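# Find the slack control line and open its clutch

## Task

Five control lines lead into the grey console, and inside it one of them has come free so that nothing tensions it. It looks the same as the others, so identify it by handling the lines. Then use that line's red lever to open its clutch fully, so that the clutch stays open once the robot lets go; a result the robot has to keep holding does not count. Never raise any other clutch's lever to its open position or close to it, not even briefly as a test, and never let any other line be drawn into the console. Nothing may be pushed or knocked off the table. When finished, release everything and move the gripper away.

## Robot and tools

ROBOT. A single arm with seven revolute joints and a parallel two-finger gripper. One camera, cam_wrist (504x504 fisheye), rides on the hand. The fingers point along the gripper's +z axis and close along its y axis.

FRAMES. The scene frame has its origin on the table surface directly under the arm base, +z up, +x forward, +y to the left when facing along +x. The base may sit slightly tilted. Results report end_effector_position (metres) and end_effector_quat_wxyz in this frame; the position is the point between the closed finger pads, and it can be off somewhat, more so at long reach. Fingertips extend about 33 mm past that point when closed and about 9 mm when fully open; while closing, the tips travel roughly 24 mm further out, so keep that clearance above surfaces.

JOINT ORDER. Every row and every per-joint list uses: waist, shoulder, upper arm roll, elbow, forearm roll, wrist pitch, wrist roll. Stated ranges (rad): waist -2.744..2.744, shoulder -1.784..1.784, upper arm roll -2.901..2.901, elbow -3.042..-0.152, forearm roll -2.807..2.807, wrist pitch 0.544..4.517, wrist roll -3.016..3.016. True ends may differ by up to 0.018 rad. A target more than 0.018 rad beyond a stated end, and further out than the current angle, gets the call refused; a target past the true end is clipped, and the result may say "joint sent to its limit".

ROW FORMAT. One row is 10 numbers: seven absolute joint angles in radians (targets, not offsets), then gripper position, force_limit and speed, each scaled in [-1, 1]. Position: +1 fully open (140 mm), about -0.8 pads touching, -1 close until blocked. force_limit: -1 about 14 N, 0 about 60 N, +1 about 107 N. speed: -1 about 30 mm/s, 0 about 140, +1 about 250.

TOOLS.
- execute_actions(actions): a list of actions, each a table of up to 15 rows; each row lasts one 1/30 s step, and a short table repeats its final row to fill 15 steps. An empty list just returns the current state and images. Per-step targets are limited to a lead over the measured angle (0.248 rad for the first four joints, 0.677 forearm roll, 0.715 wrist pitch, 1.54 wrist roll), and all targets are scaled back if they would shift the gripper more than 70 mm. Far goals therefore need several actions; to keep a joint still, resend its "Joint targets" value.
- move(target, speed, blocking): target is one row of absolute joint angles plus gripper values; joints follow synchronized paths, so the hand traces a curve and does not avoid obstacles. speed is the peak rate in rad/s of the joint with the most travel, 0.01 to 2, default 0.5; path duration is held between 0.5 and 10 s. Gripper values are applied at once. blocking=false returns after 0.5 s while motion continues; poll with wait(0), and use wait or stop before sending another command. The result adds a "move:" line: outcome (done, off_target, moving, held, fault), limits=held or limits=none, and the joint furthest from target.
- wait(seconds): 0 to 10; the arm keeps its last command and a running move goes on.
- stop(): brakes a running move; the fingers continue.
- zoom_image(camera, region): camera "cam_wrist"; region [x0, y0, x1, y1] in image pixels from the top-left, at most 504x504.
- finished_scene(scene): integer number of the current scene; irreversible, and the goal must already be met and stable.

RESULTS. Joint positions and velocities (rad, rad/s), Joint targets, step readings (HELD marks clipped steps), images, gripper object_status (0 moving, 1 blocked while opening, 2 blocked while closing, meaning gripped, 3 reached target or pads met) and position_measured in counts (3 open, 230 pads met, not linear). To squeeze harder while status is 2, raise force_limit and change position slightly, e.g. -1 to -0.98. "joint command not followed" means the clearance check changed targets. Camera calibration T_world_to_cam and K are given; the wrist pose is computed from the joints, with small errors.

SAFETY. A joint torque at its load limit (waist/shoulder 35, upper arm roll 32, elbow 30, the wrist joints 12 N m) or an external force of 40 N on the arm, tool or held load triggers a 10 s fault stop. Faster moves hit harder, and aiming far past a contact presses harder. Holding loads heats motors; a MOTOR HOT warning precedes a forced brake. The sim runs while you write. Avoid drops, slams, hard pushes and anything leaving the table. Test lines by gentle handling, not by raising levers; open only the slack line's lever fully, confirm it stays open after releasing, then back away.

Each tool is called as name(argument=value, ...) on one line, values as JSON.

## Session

execute_actions(actions=[])

Scene clock: 0.00 s.
end_effector_position=(+0.0969, +0.1681, +0.1664) position_measured=3 object_status=3 end_effector_quat_wxyz=(+0.288, +0.412, +0.718, -0.481)
Joint names: [waist, shoulder, upper arm roll, elbow, forearm roll, wrist pitch, wrist roll]
Joint positions: [ 1.315  0.223  0.038 -2.315 -0.2    1.367 -2.199]
Joint velocities: [-0.001 -0.001  0.001  0.     0.    -0.001 -0.   ]
Joint targets: [1.315 0.223 0.038 -2.315 -0.200 1.367 -2.199]
camera_calibration (this result's frames):
cam_wrist: T_world_to_cam=[[0.944244, 0.145086, -0.295556, -0.0631584], [0.281577, 0.109394, 0.953282, -0.19335], [0.17064, -0.983353, 0.0624416, 0.321999], [0, 0, 0, 1]] pos_world=[0.0591339, 0.346954, 0.145545]

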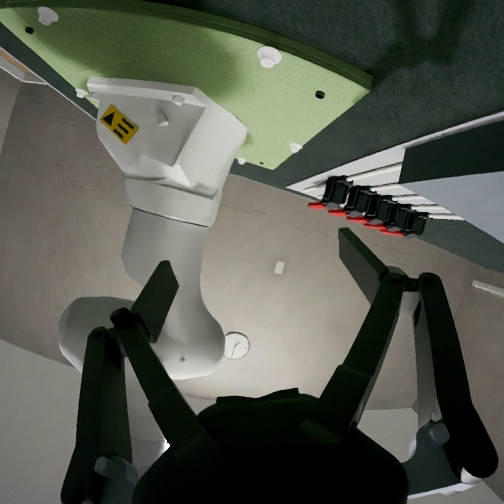

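move(target=[1.0,-0.4,0,-2.3,0,1.7,-1.2,1,0,0], speed=0.8)

move(target=[-0.03,-0.45,0,-2.45,0,2.0,0.0,-0.35,-1,0], speed=0.8)

Scene clock: 3.00 s.
end_effector_position=(+0.1882, +0.3152, +0.2946) position_measured=3 object_status=3 end_effector_quat_wxyz=(+0.071, +0.940, +0.324, -0.075)
Joint names: [waist, shoulder, upper arm roll, elbow, forearm roll, wrist pitch, wrist roll]
Joint positions: [ 1.002 -0.399  0.    -2.299 -0.004  1.698 -1.205]
Joint velocities: [-0.     0.001  0.002 -0.     0.001  0.002  0.005]
Joint targets: [1.000 -0.400 0.000 -2.300 -0.000 1.700 -1.200]
move: done; limits=none; farthest joint: the wrist roll, 0.005 radians from its target (0.999 radians at the start)
camera_calibration (this result's frames):
cam_wrist: T_world_to_cam=[[0.469286, -0.874082, 0.125507, 0.15369], [-0.742739, -0.313842, 0.591474, 0.0754587], [-0.477607, -0.37079, -0.796496, 0.624996], [0, 0, 0, 1]] pos_world=[0.282424, 0.389761, 0.433886]

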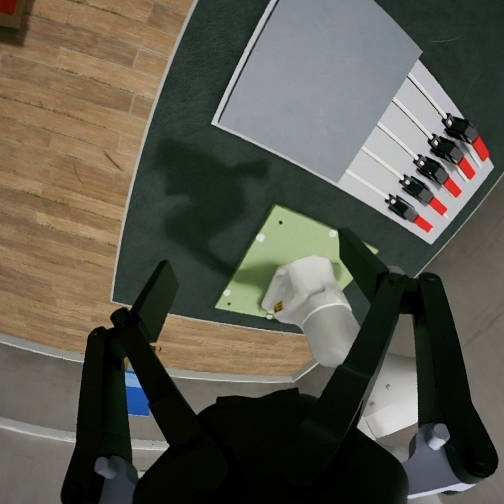

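Scene clock: 6.07 s.
end_effector_position=(+0.4070, +0.0005, +0.2674) position_measured=173 object_status=3 end_effector_quat_wxyz=(+0.003, +0.709, -0.705, +0.005)
Joint names: [waist, shoulder, upper arm roll, elbow, forearm roll, wrist pitch, wrist roll]
Joint positions: [-0.028 -0.449 -0.001 -2.449 -0.004  1.998 -0.005]
Joint velocities: [-0.001 -0.     0.     0.001  0.    -0.001  0.005]
Joint targets: [-0.030 -0.450 0.000 -2.450 0.000 2.000 -0.000]
move: done; limits=none; farthest joint: the wrist roll, 0.005 radians from its target (1.205 radians at the start)
camera_calibration (this result's frames):
cam_wrist: T_world_to_cam=[[-0.984156, 0.177241, 0.00471709, 0.402673], [0.16112, 0.882901, 0.441051, -0.173004], [0.0740079, 0.434823, -0.897469, 0.393256], [0, 0, 0, 1]] pos_world=[0.395064, -0.0896214, 0.42734]

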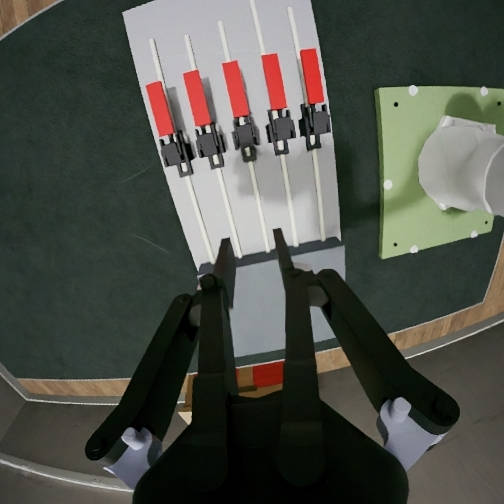

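move(target=[0.02,-0.13,0,-2.722,0,2.592,0.05,-0.35,-1,0], speed=0.5)

move(target=[0.02,-0.055,0,-2.726,0,2.671,0.05,-0.35,-1,0], speed=0.15)

move(target=[0.02,-0.055,0,-2.726,0,2.671,0.05,-1,-1,-0.5])

move(target=[-0.04,-0.055,0,-2.726,0,2.671,-0.01,-1,-1,-0.5], speed=0.1)

move(target=[-0.04,-0.055,0,-2.726,0,2.671,-0.01,-0.35,-1,-0.5])

Scene clock: 8.50 s.
end_effector_position=(+0.3992, +0.0177, +0.0720) position_measured=173 object_status=3 end_effector_quat_wxyz=(+0.002, +0.708, -0.707, +0.005)
Joint names: [waist, shoulder, upper arm roll, elbow, forearm roll, wrist pitch, wrist roll]
Joint positions: [ 0.018 -0.131 -0.001 -2.721 -0.004  2.589  0.046]
Joint velocities: [-0.    -0.    -0.    -0.001  0.002  0.005  0.002]
Joint targets: [0.020 -0.130 0.000 -2.722 0.000 2.592 0.050]
move: done; limits=none; farthest joint: the forearm roll, 0.004 radians from its target (0.004 radians at the start)
camera_calibration (this result's frames):
cam_wrist: T_world_to_cam=[[-0.983524, 0.180748, 0.00317312, 0.392673], [0.163501, 0.881912, 0.442153, -0.10174], [0.0771199, 0.435387, -0.896934, 0.209716], [0, 0, 0, 1]] pos_world=[0.386665, -0.0725569, 0.23184]

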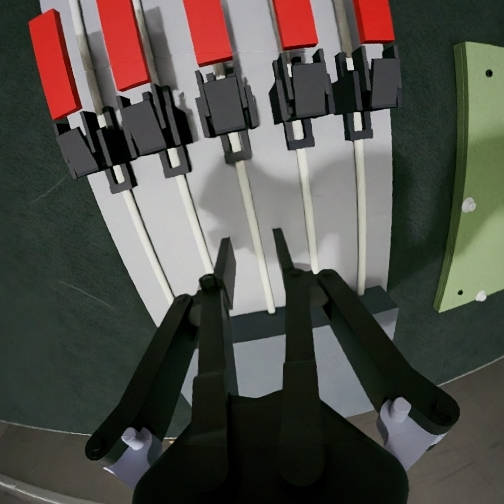

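Scene clock: 9.67 s.
end_effector_position=(+0.4002, +0.0176, +0.0477) position_measured=173 object_status=3 end_effector_quat_wxyz=(+0.002, +0.707, -0.707, +0.005)
Joint names: [waist, shoulder, upper arm roll, elbow, forearm roll, wrist pitch, wrist roll]
Joint positions: [ 0.018 -0.057 -0.001 -2.725 -0.004  2.668  0.046]
Joint velocities: [0.002 0.    0.002 0.    0.    0.004 0.001]
Joint targets: [0.020 -0.055 0.000 -2.726 0.000 2.671 0.050]
move: done; limits=none; farthest joint: the forearm roll, 0.004 radians from its target (0.004 radians at the start)
camera_calibration (this result's frames):
cam_wrist: T_world_to_cam=[[-0.983401, 0.181421, 0.00293163, 0.393725], [0.163981, 0.881722, 0.442353, -0.0912536], [0.0776669, 0.435491, -0.896836, 0.187589], [0, 0, 0, 1]] pos_world=[0.387584, -0.0726628, 0.207449]

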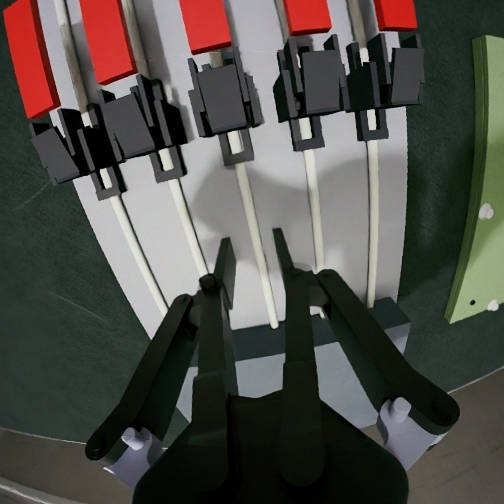

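Scene clock: 10.37 s.
end_effector_position=(+0.4002, +0.0176, +0.0476) position_measured=220 object_status=2 end_effector_quat_wxyz=(+0.002, +0.707, -0.707, +0.005)
Joint names: [waist, shoulder, upper arm roll, elbow, forearm roll, wrist pitch, wrist roll]
Joint positions: [ 0.018 -0.056 -0.001 -2.725 -0.004  2.668  0.046]
Joint velocities: [ 0.001 -0.001 -0.    -0.001 -0.001 -0.    -0.   ]
Joint targets: [0.020 -0.055 0.000 -2.726 0.000 2.671 0.050]
move: done; limits=none; farthest joint: the forearm roll, 0.004 radians from its target (0.004 radians at the start)
camera_calibration (this result's frames):
cam_wrist: T_world_to_cam=[[-0.983389, 0.18149, 0.00291289, 0.393715], [0.164035, 0.88171, 0.442357, -0.0912607], [0.0777149, 0.435487, -0.896834, 0.187542], [0, 0, 0, 1]] pos_world=[0.38757, -0.0726616, 0.207417]

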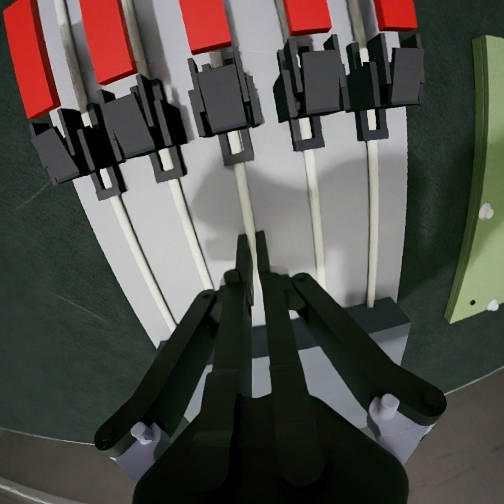

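Scene clock: 11.73 s.
end_effector_position=(+0.4007, -0.0001, +0.0478) position_measured=220 object_status=2 end_effector_quat_wxyz=(+0.002, +0.709, -0.705, +0.005)
Joint names: [waist, shoulder, upper arm roll, elbow, forearm roll, wrist pitch, wrist roll]
Joint positions: [-0.032 -0.056  0.004 -2.725 -0.001  2.669 -0.005]
Joint velocities: [ 0.001  0.001  0.001 -0.001  0.     0.001 -0.006]
Joint targets: [-0.040 -0.055 0.000 -2.726 0.000 2.671 -0.010]
move: done; limits=none; farthest joint: the waist, 0.008 radians from its target (0.058 radians at the start)
camera_calibration (this result's frames):
cam_wrist: T_world_to_cam=[[-0.984203, 0.177024, 0.00274887, 0.39776], [0.159888, 0.88205, 0.443198, -0.0742156], [0.0760322, 0.436636, -0.89642, 0.196014], [0, 0, 0, 1]] pos_world=[0.388439, -0.090538, 0.207509]

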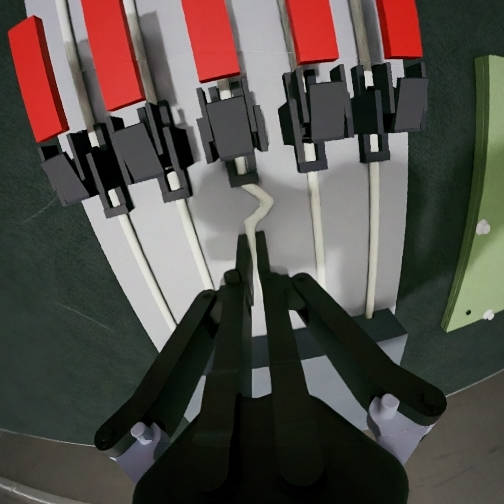

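Scene clock: 12.43 s.
end_effector_position=(+0.4007, -0.0034, +0.0478) position_measured=173 object_status=3 end_effector_quat_wxyz=(+0.002, +0.706, -0.708, +0.005)
Joint names: [waist, shoulder, upper arm roll, elbow, forearm roll, wrist pitch, wrist roll]
Joint positions: [-0.038 -0.056  0.001 -2.725 -0.001  2.669 -0.006]
Joint velocities: [ 0.001 -0.    -0.     0.    -0.001 -0.001 -0.002]
Joint targets: [-0.040 -0.055 0.000 -2.726 0.000 2.671 -0.010]
move: done; limits=none; farthest joint: the wrist roll, 0.004 radians from its target (0.005 radians at the start)
camera_calibration (this result's frames):
cam_wrist: T_world_to_cam=[[-0.982894, 0.184151, 0.00264579, 0.397861], [0.166215, 0.880792, 0.44337, -0.0738159], [0.0793168, 0.436226, -0.896335, 0.19618], [0, 0, 0, 1]] pos_world=[0.387765, -0.093829, 0.207518]

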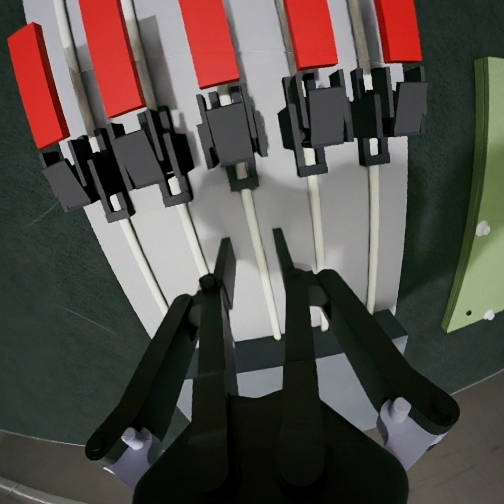

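Loaded; same layout. Line 4.

move(target=[-0.04,-0.15,0,-2.726,0,2.576,-0.01,-0.35,-1,0], speed=0.3)

move(target=[0.015,-0.011,0,-2.555,0,2.544,0.045,-0.35,-1,0], speed=0.3)

move(target=[0.015,0.071,0,-2.555,0,2.626,0.045,-0.35,-1,0], speed=0.15)

move(target=[0.015,0.071,0,-2.555,0,2.626,0.045,-1,-1,-0.5])

move(target=[-0.045,0.071,0,-2.555,0,2.626,-0.015,-1,-1,-0.5], speed=0.1)

move(target=[-0.045,0.071,0,-2.555,0,2.626,-0.015,-0.35,-1,-0.5])

Scene clock: 13.87 s.
end_effector_position=(+0.3983, -0.0033, +0.0766) position_measured=173 object_status=3 end_effector_quat_wxyz=(+0.001, +0.707, -0.708, +0.005)
Joint names: [waist, shoulder, upper arm roll, elbow, forearm roll, wrist pitch, wrist roll]
Joint positions: [-0.038 -0.148  0.001 -2.726 -0.001  2.579 -0.007]
Joint velocities: [-0.001 -0.001  0.002  0.     0.    -0.004  0.002]
Joint targets: [-0.040 -0.150 0.000 -2.726 0.000 2.576 -0.010]
move: done; limits=none; farthest joint: the wrist pitch, 0.003 radians from its target (0.093 radians at the start)
camera_calibration (this result's frames):
cam_wrist: T_world_to_cam=[[-0.982973, 0.183747, 0.000815164, 0.395581], [0.165046, 0.880963, 0.443467, -0.0858568], [0.0807678, 0.436051, -0.89629, 0.221521], [0, 0, 0, 1]] pos_world=[0.385124, -0.0936444, 0.236299]

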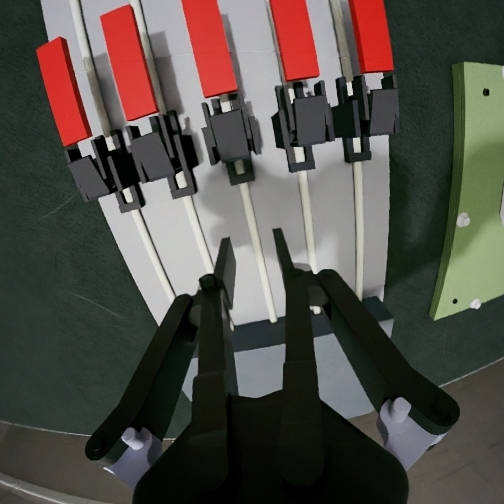

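Scene clock: 15.23 s.
end_effector_position=(+0.4511, +0.0191, +0.0783) position_measured=173 object_status=3 end_effector_quat_wxyz=(+0.001, +0.708, -0.706, +0.006)
Joint names: [waist, shoulder, upper arm roll, elbow, forearm roll, wrist pitch, wrist roll]
Joint positions: [ 0.013 -0.013  0.001 -2.556 -0.001  2.546  0.04 ]
Joint velocities: [ 0.001 -0.001 -0.001  0.     0.001 -0.002  0.007]
Joint targets: [0.015 -0.011 0.000 -2.555 0.000 2.544 0.045]
move: done; limits=none; farthest joint: the wrist roll, 0.005 radians from its target (0.052 radians at the start)
camera_calibration (this result's frames):
cam_wrist: T_world_to_cam=[[-0.983719, 0.179711, 0.000139926, 0.443793], [0.161103, 0.881516, 0.443819, -0.113242], [0.0796357, 0.436616, -0.896117, 0.209534], [0, 0, 0, 1]] pos_world=[0.438125, -0.0714156, 0.237963]

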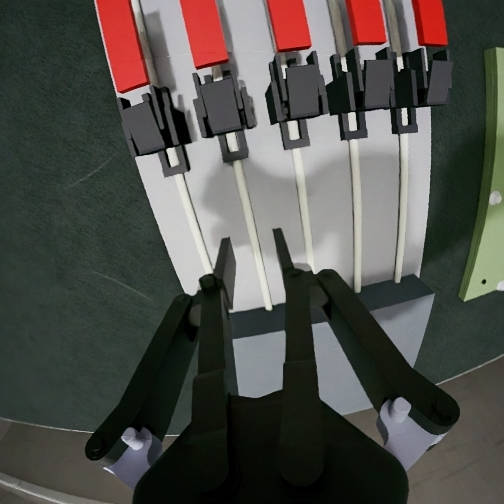

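Scene clock: 16.40 s.
end_effector_position=(+0.4522, +0.0189, +0.0480) position_measured=173 object_status=3 end_effector_quat_wxyz=(+0.003, +0.707, -0.707, +0.004)
Joint names: [waist, shoulder, upper arm roll, elbow, forearm roll, wrist pitch, wrist roll]
Joint positions: [ 0.013  0.07   0.001 -2.556 -0.001  2.623  0.041]
Joint velocities: [-0.    -0.001 -0.001  0.    -0.001  0.005  0.001]
Joint targets: [0.015 0.071 0.000 -2.555 0.000 2.626 0.045]
move: done; limits=none; farthest joint: the wrist roll, 0.004 radians from its target (0.005 radians at the start)
camera_calibration (this result's frames):
cam_wrist: T_world_to_cam=[[-0.983427, 0.181237, 0.0050019, 0.44457], [0.164665, 0.881277, 0.442986, -0.101428], [0.0758773, 0.436468, -0.896515, 0.184101], [0, 0, 0, 1]] pos_world=[0.439935, -0.0715406, 0.207757]

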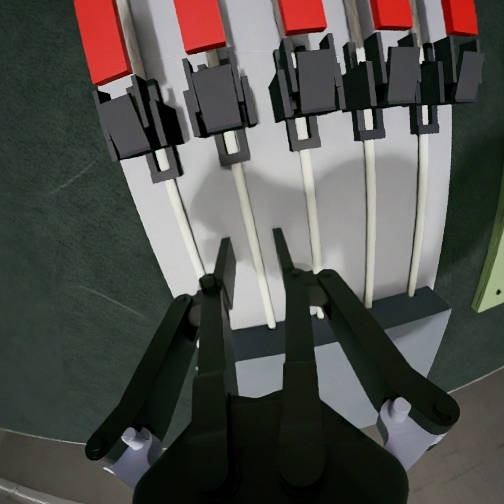

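Scene clock: 17.10 s.
end_effector_position=(+0.4524, +0.0189, +0.0481) position_measured=220 object_status=2 end_effector_quat_wxyz=(+0.002, +0.707, -0.707, +0.004)
Joint names: [waist, shoulder, upper arm roll, elbow, forearm roll, wrist pitch, wrist roll]
Joint positions: [ 0.013  0.07   0.001 -2.556 -0.001  2.624  0.041]
Joint velocities: [-0.001  0.     0.001 -0.    -0.     0.001  0.   ]
Joint targets: [0.015 0.071 0.000 -2.555 0.000 2.626 0.045]
move: done; limits=none; farthest joint: the wrist roll, 0.004 radians from its target (0.004 radians at the start)
camera_calibration (this result's frames):
cam_wrist: T_world_to_cam=[[-0.983411, 0.181335, 0.00448133, 0.444755], [0.164516, 0.88125, 0.443094, -0.101422], [0.0763992, 0.436481, -0.896464, 0.183886], [0, 0, 0, 1]] pos_world=[0.440013, -0.0715344, 0.207794]

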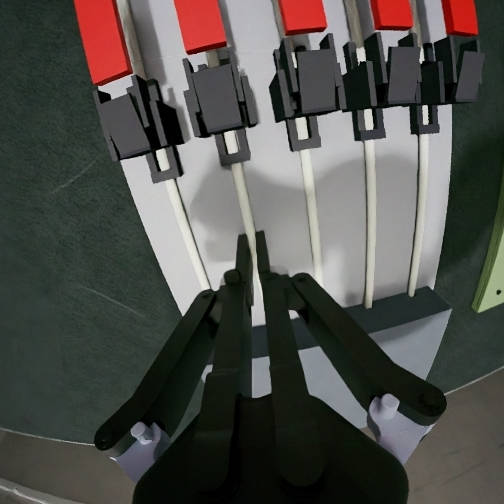

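Scene clock: 18.47 s.
end_effector_position=(+0.4528, -0.0061, +0.0483) position_measured=220 object_status=2 end_effector_quat_wxyz=(+0.002, +0.706, -0.708, +0.004)
Joint names: [waist, shoulder, upper arm roll, elbow, forearm roll, wrist pitch, wrist roll]
Joint positions: [-0.042  0.07   0.001 -2.556 -0.001  2.624 -0.01 ]
Joint velocities: [-0.001  0.001 -0.    -0.001 -0.     0.001 -0.006]
Joint targets: [-0.045 0.071 0.000 -2.555 0.000 2.626 -0.015]
move: done; limits=none; farthest joint: the wrist roll, 0.005 radians from its target (0.056 radians at the start)
camera_calibration (this result's frames):
cam_wrist: T_world_to_cam=[[-0.982629, 0.185532, 0.00422917, 0.449406], [0.168155, 0.880496, 0.443227, -0.0811983], [0.078509, 0.436239, -0.896399, 0.194035], [0, 0, 0, 1]] pos_world=[0.44002, -0.0965301, 0.208022]

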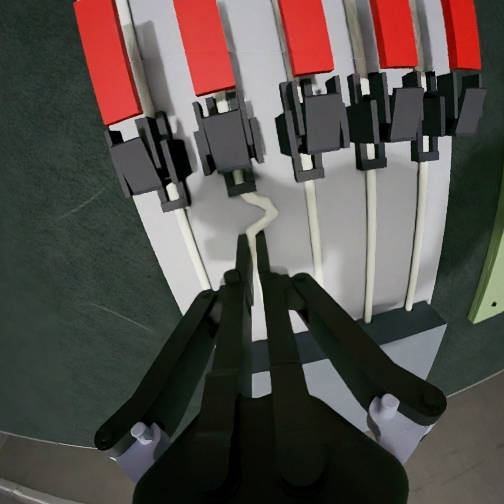

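Scene clock: 19.17 s.
end_effector_position=(+0.4528, -0.0061, +0.0483) position_measured=173 object_status=3 end_effector_quat_wxyz=(+0.002, +0.706, -0.708, +0.004)
Joint names: [waist, shoulder, upper arm roll, elbow, forearm roll, wrist pitch, wrist roll]
Joint positions: [-0.042  0.07   0.001 -2.556 -0.001  2.624 -0.011]
Joint velocities: [ 0.     0.001  0.     0.001  0.001  0.001 -0.002]
Joint targets: [-0.045 0.071 0.000 -2.555 0.000 2.626 -0.015]
move: done; limits=none; farthest joint: the wrist roll, 0.004 radians from its target (0.005 radians at the start)
camera_calibration (this result's frames):
cam_wrist: T_world_to_cam=[[-0.982831, 0.18446, 0.00422604, 0.449503], [0.167194, 0.88068, 0.443226, -0.0807361], [0.0780356, 0.436322, -0.8964, 0.194255], [0, 0, 0, 1]] pos_world=[0.440125, -0.0965704, 0.208015]

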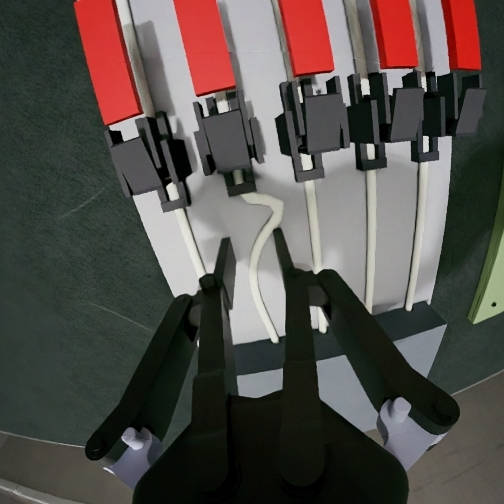

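move(target=[-0.045,-0.14,0,-2.52,0,2.38,-0.015,-0.35,-1,0], speed=0.4)

move(target=[-0.419,-0.011,0,-2.406,0,2.395,-0.389,-0.35,-1,0], speed=0.4)

move(target=[-0.419,0.077,0,-2.431,0,2.508,-0.389,-0.35,-1,0], speed=0.12)

move(target=[-0.419,0.077,0,-2.431,0,2.508,-0.389,-1,-0.6,-0.5])

move(target=[-0.391,-0.025,0,-2.424,0,2.399,-0.361,-1,-0.6,-0.5], speed=0.1)

Scene clock: 21.17 s.
end_effector_position=(+0.4505, -0.0057, +0.1355) position_measured=173 object_status=3 end_effector_quat_wxyz=(+0.001, +0.706, -0.708, +0.006)
Joint names: [waist, shoulder, upper arm roll, elbow, forearm roll, wrist pitch, wrist roll]
Joint positions: [-0.043 -0.139  0.001 -2.52  -0.001  2.383 -0.011]
Joint velocities: [ 0.001 -0.001 -0.    -0.001  0.    -0.004  0.   ]
Joint targets: [-0.045 -0.140 0.000 -2.520 0.000 2.380 -0.015]
move: done; limits=none; farthest joint: the wrist roll, 0.004 radians from its target (0.004 radians at the start)
camera_calibration (this result's frames):
cam_wrist: T_world_to_cam=[[-0.982882, 0.184236, 0.000637528, 0.447292], [0.165413, 0.88093, 0.443396, -0.118611], [0.0811278, 0.435912, -0.896325, 0.270997], [0, 0, 0, 1]] pos_world=[0.43727, -0.0960496, 0.295208]

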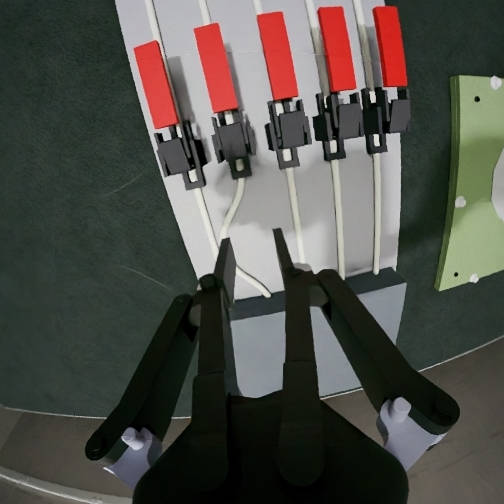

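Scene clock: 23.40 s.
end_effector_position=(+0.4501, -0.1850, +0.1249) position_measured=173 object_status=3 end_effector_quat_wxyz=(+0.002, +0.705, -0.709, +0.004)
Joint names: [waist, shoulder, upper arm roll, elbow, forearm roll, wrist pitch, wrist roll]
Joint positions: [-0.417 -0.012 -0.001 -2.407 -0.001  2.393 -0.384]
Joint velocities: [ 0.    -0.     0.    -0.001 -0.    -0.    -0.005]
Joint targets: [-0.419 -0.011 0.000 -2.406 0.000 2.395 -0.389]
move: done; limits=none; farthest joint: the wrist roll, 0.005 radians from its target (0.378 radians at the start)
camera_calibration (this result's frames):
cam_wrist: T_world_to_cam=[[-0.982042, 0.188607, 0.00460615, 0.479857], [0.171043, 0.879758, 0.443587, 0.0413421], [0.0796112, 0.436409, -0.896219, 0.340427], [0, 0, 0, 1]] pos_world=[0.437067, -0.275441, 0.284548]

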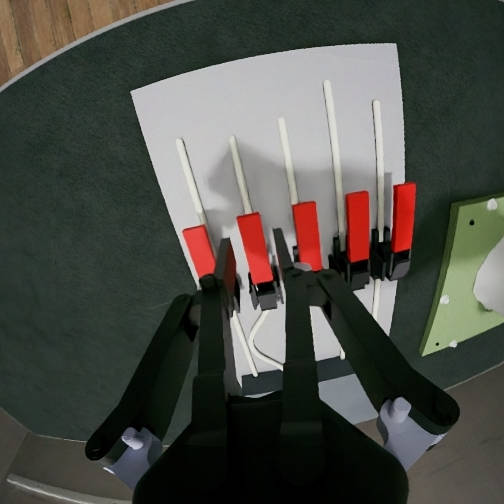

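Scene clock: 24.93 s.
end_effector_position=(+0.4511, -0.1857, +0.0826) position_measured=173 object_status=3 end_effector_quat_wxyz=(+0.002, +0.705, -0.709, +0.004)
Joint names: [waist, shoulder, upper arm roll, elbow, forearm roll, wrist pitch, wrist roll]
Joint positions: [-0.417  0.076 -0.001 -2.43  -0.001  2.505 -0.385]
Joint velocities: [-0.001 -0.001 -0.     0.001  0.     0.006 -0.   ]
Joint targets: [-0.419 0.077 0.000 -2.431 0.000 2.508 -0.389]
move: done; limits=none; farthest joint: the wrist roll, 0.004 radians from its target (0.005 radians at the start)
camera_calibration (this result's frames):
cam_wrist: T_world_to_cam=[[-0.982384, 0.186836, 0.00363083, 0.481105], [0.16905, 0.880252, 0.443372, 0.0615624], [0.0796417, 0.436176, -0.89633, 0.302665], [0, 0, 0, 1]] pos_world=[0.438118, -0.276093, 0.242246]

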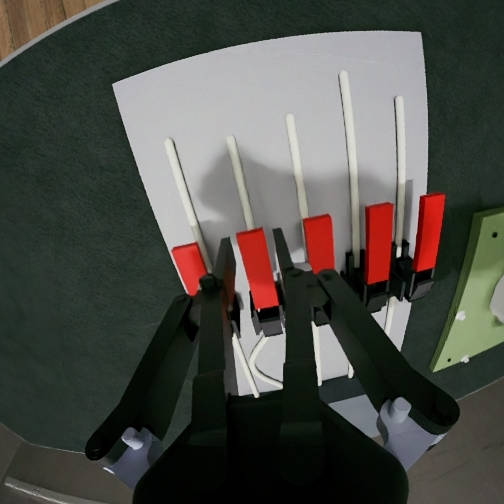

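Scene clock: 25.63 s.
end_effector_position=(+0.4505, -0.1857, +0.0826) position_measured=199 object_status=2 end_effector_quat_wxyz=(+0.002, +0.707, -0.707, +0.004)
Joint names: [waist, shoulder, upper arm roll, elbow, forearm roll, wrist pitch, wrist roll]
Joint positions: [-0.417  0.075 -0.001 -2.43  -0.001  2.503 -0.391]
Joint velocities: [-0.    -0.    -0.     0.001 -0.    -0.    -0.003]
Joint targets: [-0.419 0.077 0.000 -2.431 0.000 2.508 -0.389]
move: done; limits=none; farthest joint: the wrist pitch, 0.005 radians from its target (0.003 radians at the start)
camera_calibration (this result's frames):
cam_wrist: T_world_to_cam=[[-0.983409, 0.18133, 0.00506127, 0.479839], [0.164724, 0.880972, 0.443569, 0.063714], [0.0759734, 0.437044, -0.896226, 0.304538], [0, 0, 0, 1]] pos_world=[0.438246, -0.276236, 0.242245]

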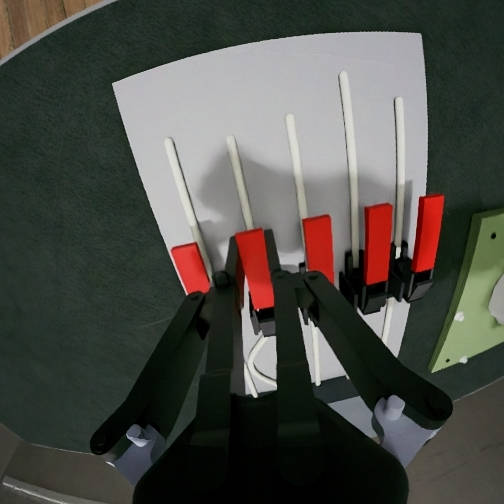

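Scene clock: 27.13 s.
end_effector_position=(+0.4498, -0.1698, +0.1194) position_measured=199 object_status=2 end_effector_quat_wxyz=(+0.003, +0.706, -0.709, +0.003)
Joint names: [waist, shoulder, upper arm roll, elbow, forearm roll, wrist pitch, wrist roll]
Joint positions: [-0.39  -0.016  0.001 -2.428 -0.001  2.408 -0.357]
Joint velocities: [-0.    -0.     0.001  0.001  0.001 -0.001  0.003]
Joint targets: [-0.391 -0.025 0.000 -2.424 0.000 2.399 -0.361]
move: done; limits=none; farthest joint: the shoulder, 0.009 radians from its target (0.100 radians at the start)
camera_calibration (this result's frames):
cam_wrist: T_world_to_cam=[[-0.982466, 0.186312, 0.00691444, 0.476194], [0.169966, 0.879791, 0.443936, 0.0309136], [0.0766276, 0.437328, -0.896032, 0.330323], [0, 0, 0, 1]] pos_world=[0.437279, -0.260378, 0.278963]

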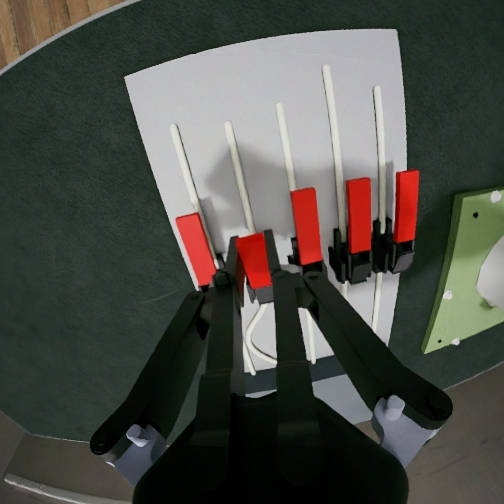

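move(target=[-0.331,-0.09,0,-2.438,0,2.348,-0.31,-1,-0.6,-0.5], speed=0.1)

move(target=[-0.227,-0.134,0,-2.454,0,2.32,-0.22,-1,-0.6,-0.5], speed=0.1)

move(target=[-0.13,-0.14,0,-2.494,0,2.354,-0.12,-1,-0.6,-0.5], speed=0.1)

move(target=[-0.075,-0.103,0,-2.526,0,2.423,-0.055,-1,-0.6,-0.5], speed=0.08)

move(target=[-0.036,-0.005,0,-2.552,0,2.547,-0.012,-1,-0.6,-0.5], speed=0.08)

Scene clock: 28.73 s.
end_effector_position=(+0.4494, -0.1457, +0.1407) position_measured=199 object_status=2 end_effector_quat_wxyz=(+0.002, +0.702, -0.713, +0.004)
Joint names: [waist, shoulder, upper arm roll, elbow, forearm roll, wrist pitch, wrist roll]
Joint positions: [-0.338 -0.082 -0.004 -2.441 -0.001  2.358 -0.299]
Joint velocities: [-0.    -0.001  0.    -0.    -0.001 -0.001  0.004]
Joint targets: [-0.331 -0.090 0.000 -2.438 0.000 2.348 -0.310]
move: off_target; limits=none; farthest joint: the wrist roll, 0.011 radians from its target (0.047 radians at the start)
camera_calibration (this result's frames):
cam_wrist: T_world_to_cam=[[-0.980285, 0.197545, 0.00409098, 0.472235], [0.178807, 0.878111, 0.443789, -0.00391383], [0.0840761, 0.435772, -0.896122, 0.335385], [0, 0, 0, 1]] pos_world=[0.435427, -0.236002, 0.300351]

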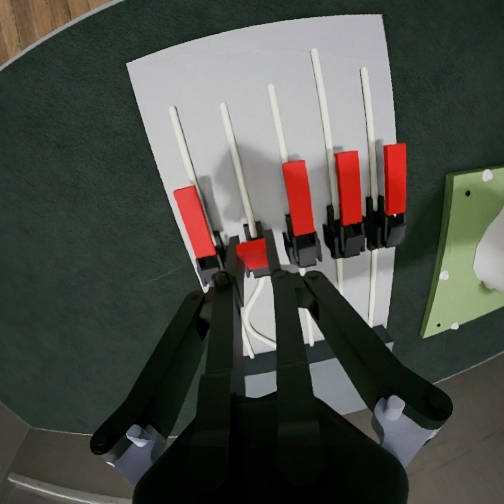

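Scene clock: 30.50 s.
end_effector_position=(+0.4495, -0.1065, +0.1533) position_measured=199 object_status=2 end_effector_quat_wxyz=(+0.005, +0.700, -0.714, +0.003)
Joint names: [waist, shoulder, upper arm roll, elbow, forearm roll, wrist pitch, wrist roll]
Joint positions: [-0.245 -0.13  -0.014 -2.457 -0.009  2.32  -0.206]
Joint velocities: [ 0.003  0.001 -0.001  0.    -0.     0.     0.007]
Joint targets: [-0.227 -0.134 0.000 -2.454 0.000 2.320 -0.220]
move: off_target; limits=none; farthest joint: the waist, 0.018 radians from its target (0.111 radians at the start)
camera_calibration (this result's frames):
cam_wrist: T_world_to_cam=[[-0.979383, 0.201793, 0.00939044, 0.463772], [0.185283, 0.878787, 0.439777, -0.0460977], [0.080492, 0.43245, -0.898058, 0.331152], [0, 0, 0, 1]] pos_world=[0.436097, -0.196283, 0.313312]

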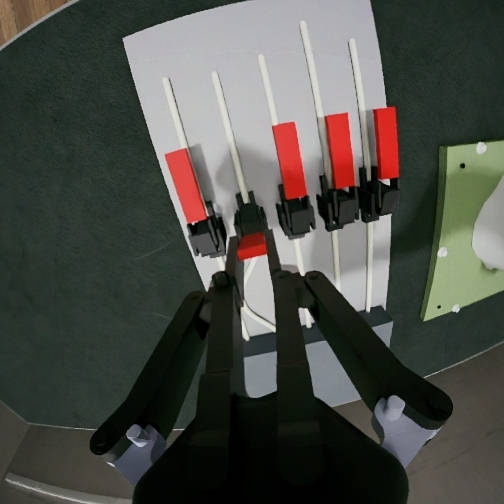

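Scene clock: 32.33 s.
end_effector_position=(+0.4494, -0.0596, +0.1470) position_measured=199 object_status=2 end_effector_quat_wxyz=(+0.007, +0.705, -0.709, +0.006)
Joint names: [waist, shoulder, upper arm roll, elbow, forearm roll, wrist pitch, wrist roll]
Joint positions: [-0.145 -0.147 -0.012 -2.493 -0.015  2.342 -0.113]
Joint velocities: [ 0.     0.003 -0.001 -0.    -0.001  0.     0.006]
Joint targets: [-0.130 -0.140 0.000 -2.494 0.000 2.354 -0.120]
move: off_target; limits=none; farthest joint: the waist, 0.015 radians from its target (0.115 radians at the start)
camera_calibration (this result's frames):
cam_wrist: T_world_to_cam=[[-0.982192, 0.18777, 0.00648257, 0.455115], [0.171817, 0.883718, 0.435341, -0.0775796], [0.076015, 0.428702, -0.900242, 0.307302], [0, 0, 0, 1]] pos_world=[0.43698, -0.148639, 0.307469]

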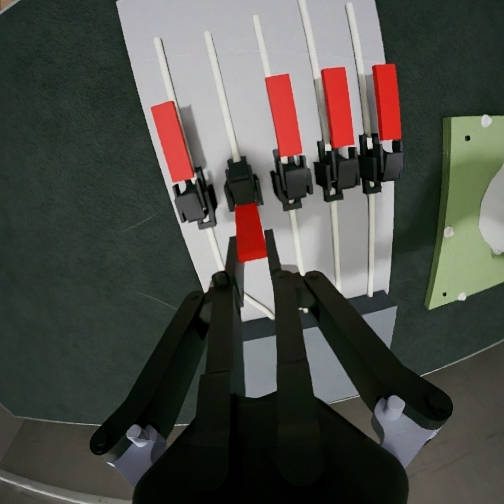

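Scene clock: 33.93 s.
end_effector_position=(+0.4494, -0.0236, +0.1229) position_measured=199 object_status=2 end_effector_quat_wxyz=(+0.004, +0.707, -0.707, +0.003)
Joint names: [waist, shoulder, upper arm roll, elbow, forearm roll, wrist pitch, wrist roll]
Joint positions: [-0.078 -0.11  -0.002 -2.525 -0.004  2.41  -0.05 ]
Joint velocities: [-0.001 -0.001  0.    -0.001 -0.     0.002  0.006]
Joint targets: [-0.075 -0.103 0.000 -2.526 0.000 2.423 -0.055]
move: off_target; limits=none; farthest joint: the wrist pitch, 0.013 radians from its target (0.081 radians at the start)
camera_calibration (this result's frames):
cam_wrist: T_world_to_cam=[[-0.983149, 0.18265, 0.00756338, 0.44869], [0.167202, 0.881734, 0.441123, -0.0974996], [0.073902, 0.434954, -0.897415, 0.270924], [0, 0, 0, 1]] pos_world=[0.43741, -0.113824, 0.282747]

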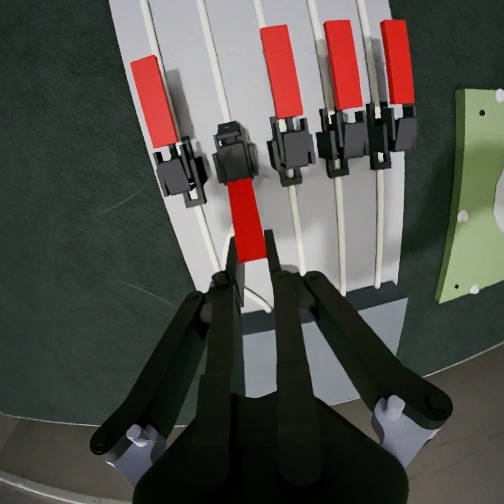

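Scene clock: 36.07 s.
end_effector_position=(+0.4501, +0.0006, +0.0776) position_measured=199 object_status=2 end_effector_quat_wxyz=(+0.003, +0.710, -0.704, +0.002)
Joint names: [waist, shoulder, upper arm roll, elbow, forearm roll, wrist pitch, wrist roll]
Joint positions: [-0.032 -0.009  0.005 -2.552  0.001  2.537 -0.01 ]
Joint velocities: [ 0.001  0.     0.    -0.001  0.     0.     0.002]
Joint targets: [-0.036 -0.005 0.000 -2.552 0.000 2.547 -0.012]
move: done; limits=none; farthest joint: the wrist pitch, 0.010 radians from its target (0.137 radians at the start)
camera_calibration (this result's frames):
cam_wrist: T_world_to_cam=[[-0.984754, 0.173728, 0.00877611, 0.445957], [0.159548, 0.881969, 0.443481, -0.0957917], [0.069305, 0.43812, -0.896241, 0.221726], [0, 0, 0, 1]] pos_world=[0.439074, -0.0901326, 0.237288]

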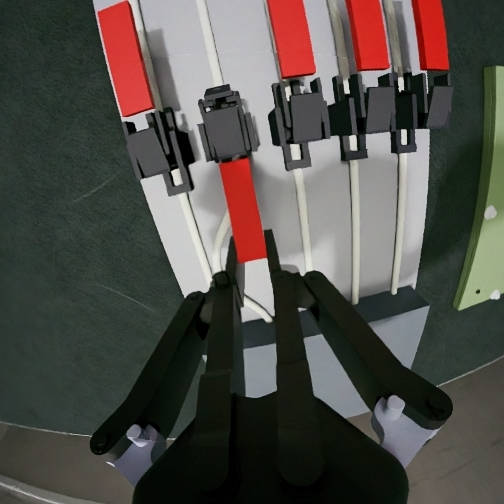

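A bit further to find the stop, then release.

move(target=[-0.03,0.02,0,-2.556,0,2.572,-0.008,-1,-0.6,-0.5], speed=0.05)

move(target=[-0.03,0.005,0,-2.556,0,2.557,-0.008,-0.4,-0.6,-0.5])

move(target=[-0.03,-0.3,0,-2.42,0,2.12,-0.008,-0.4,-0.6,-0.5])

Scene clock: 37.33 s.
end_effector_position=(+0.4503, +0.0025, +0.0674) position_measured=199 object_status=2 end_effector_quat_wxyz=(+0.003, +0.711, -0.704, +0.002)
Joint names: [waist, shoulder, upper arm roll, elbow, forearm roll, wrist pitch, wrist roll]
Joint positions: [-0.028  0.017  0.005 -2.555  0.001  2.566 -0.007]
Joint velocities: [-0.    -0.    -0.     0.     0.002  0.003 -0.   ]
Joint targets: [-0.030 0.020 0.000 -2.556 0.000 2.572 -0.008]
move: done; limits=none; farthest joint: the wrist pitch, 0.006 radians from its target (0.035 radians at the start)
camera_calibration (this result's frames):
cam_wrist: T_world_to_cam=[[-0.984944, 0.172645, 0.00887978, 0.445975], [0.158619, 0.882112, 0.44353, -0.0925416], [0.0687403, 0.438261, -0.896215, 0.211984], [0, 0, 0, 1]] pos_world=[0.439368, -0.0882677, 0.227068]

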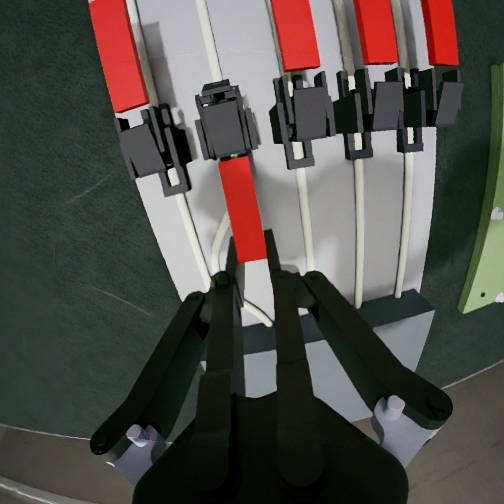

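Scene clock: 38.03 s.
end_effector_position=(+0.4512, +0.0010, +0.0715) position_measured=179 object_status=3 end_effector_quat_wxyz=(+0.002, +0.709, -0.705, +0.004)
Joint names: [waist, shoulder, upper arm roll, elbow, forearm roll, wrist pitch, wrist roll]
Joint positions: [-0.028  0.007  0.002 -2.555  0.001  2.56  -0.006]
Joint velocities: [ 0.001 -0.    -0.     0.     0.001 -0.003  0.001]
Joint targets: [-0.030 0.005 0.000 -2.556 0.000 2.557 -0.008]
move: done; limits=none; farthest joint: the wrist pitch, 0.003 radians from its target (0.009 radians at the start)
camera_calibration (this result's frames):
cam_wrist: T_world_to_cam=[[-0.984367, 0.176067, 0.00468307, 0.447169], [0.159795, 0.881577, 0.444171, -0.0937358], [0.0740755, 0.437976, -0.89593, 0.213802], [0, 0, 0, 1]] pos_world=[0.43932, -0.0897369, 0.231093]

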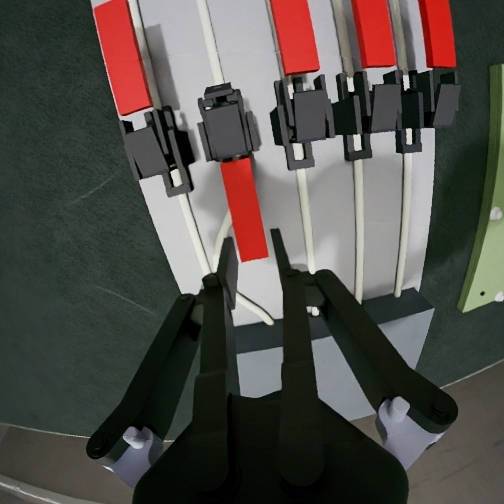

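Scene clock: 39.77 s.
end_effector_position=(+0.4439, +0.0018, +0.2283) position_measured=179 object_status=3 end_effector_quat_wxyz=(+0.000, +0.709, -0.705, +0.005)
Joint names: [waist, shoulder, upper arm roll, elbow, forearm roll, wrist pitch, wrist roll]
Joint positions: [-0.029 -0.3    0.001 -2.42   0.001  2.123 -0.006]
Joint velocities: [ 0.    -0.001  0.001  0.    -0.    -0.004  0.   ]
Joint targets: [-0.030 -0.300 0.000 -2.420 0.000 2.120 -0.008]
move: done; limits=none; farthest joint: the wrist pitch, 0.003 radians from its target (0.440 radians at the start)
camera_calibration (this result's frames):
cam_wrist: T_world_to_cam=[[-0.984213, 0.176984, 0.000682553, 0.439977], [0.158802, 0.881385, 0.444906, -0.162691], [0.0781398, 0.437991, -0.895577, 0.352606], [0, 0, 0, 1]] pos_world=[0.431315, -0.0889145, 0.387868]

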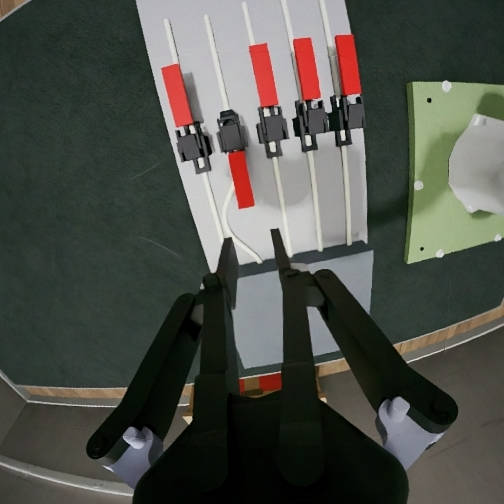

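finished_scene(scene=2)

The scene is finished: the task was done.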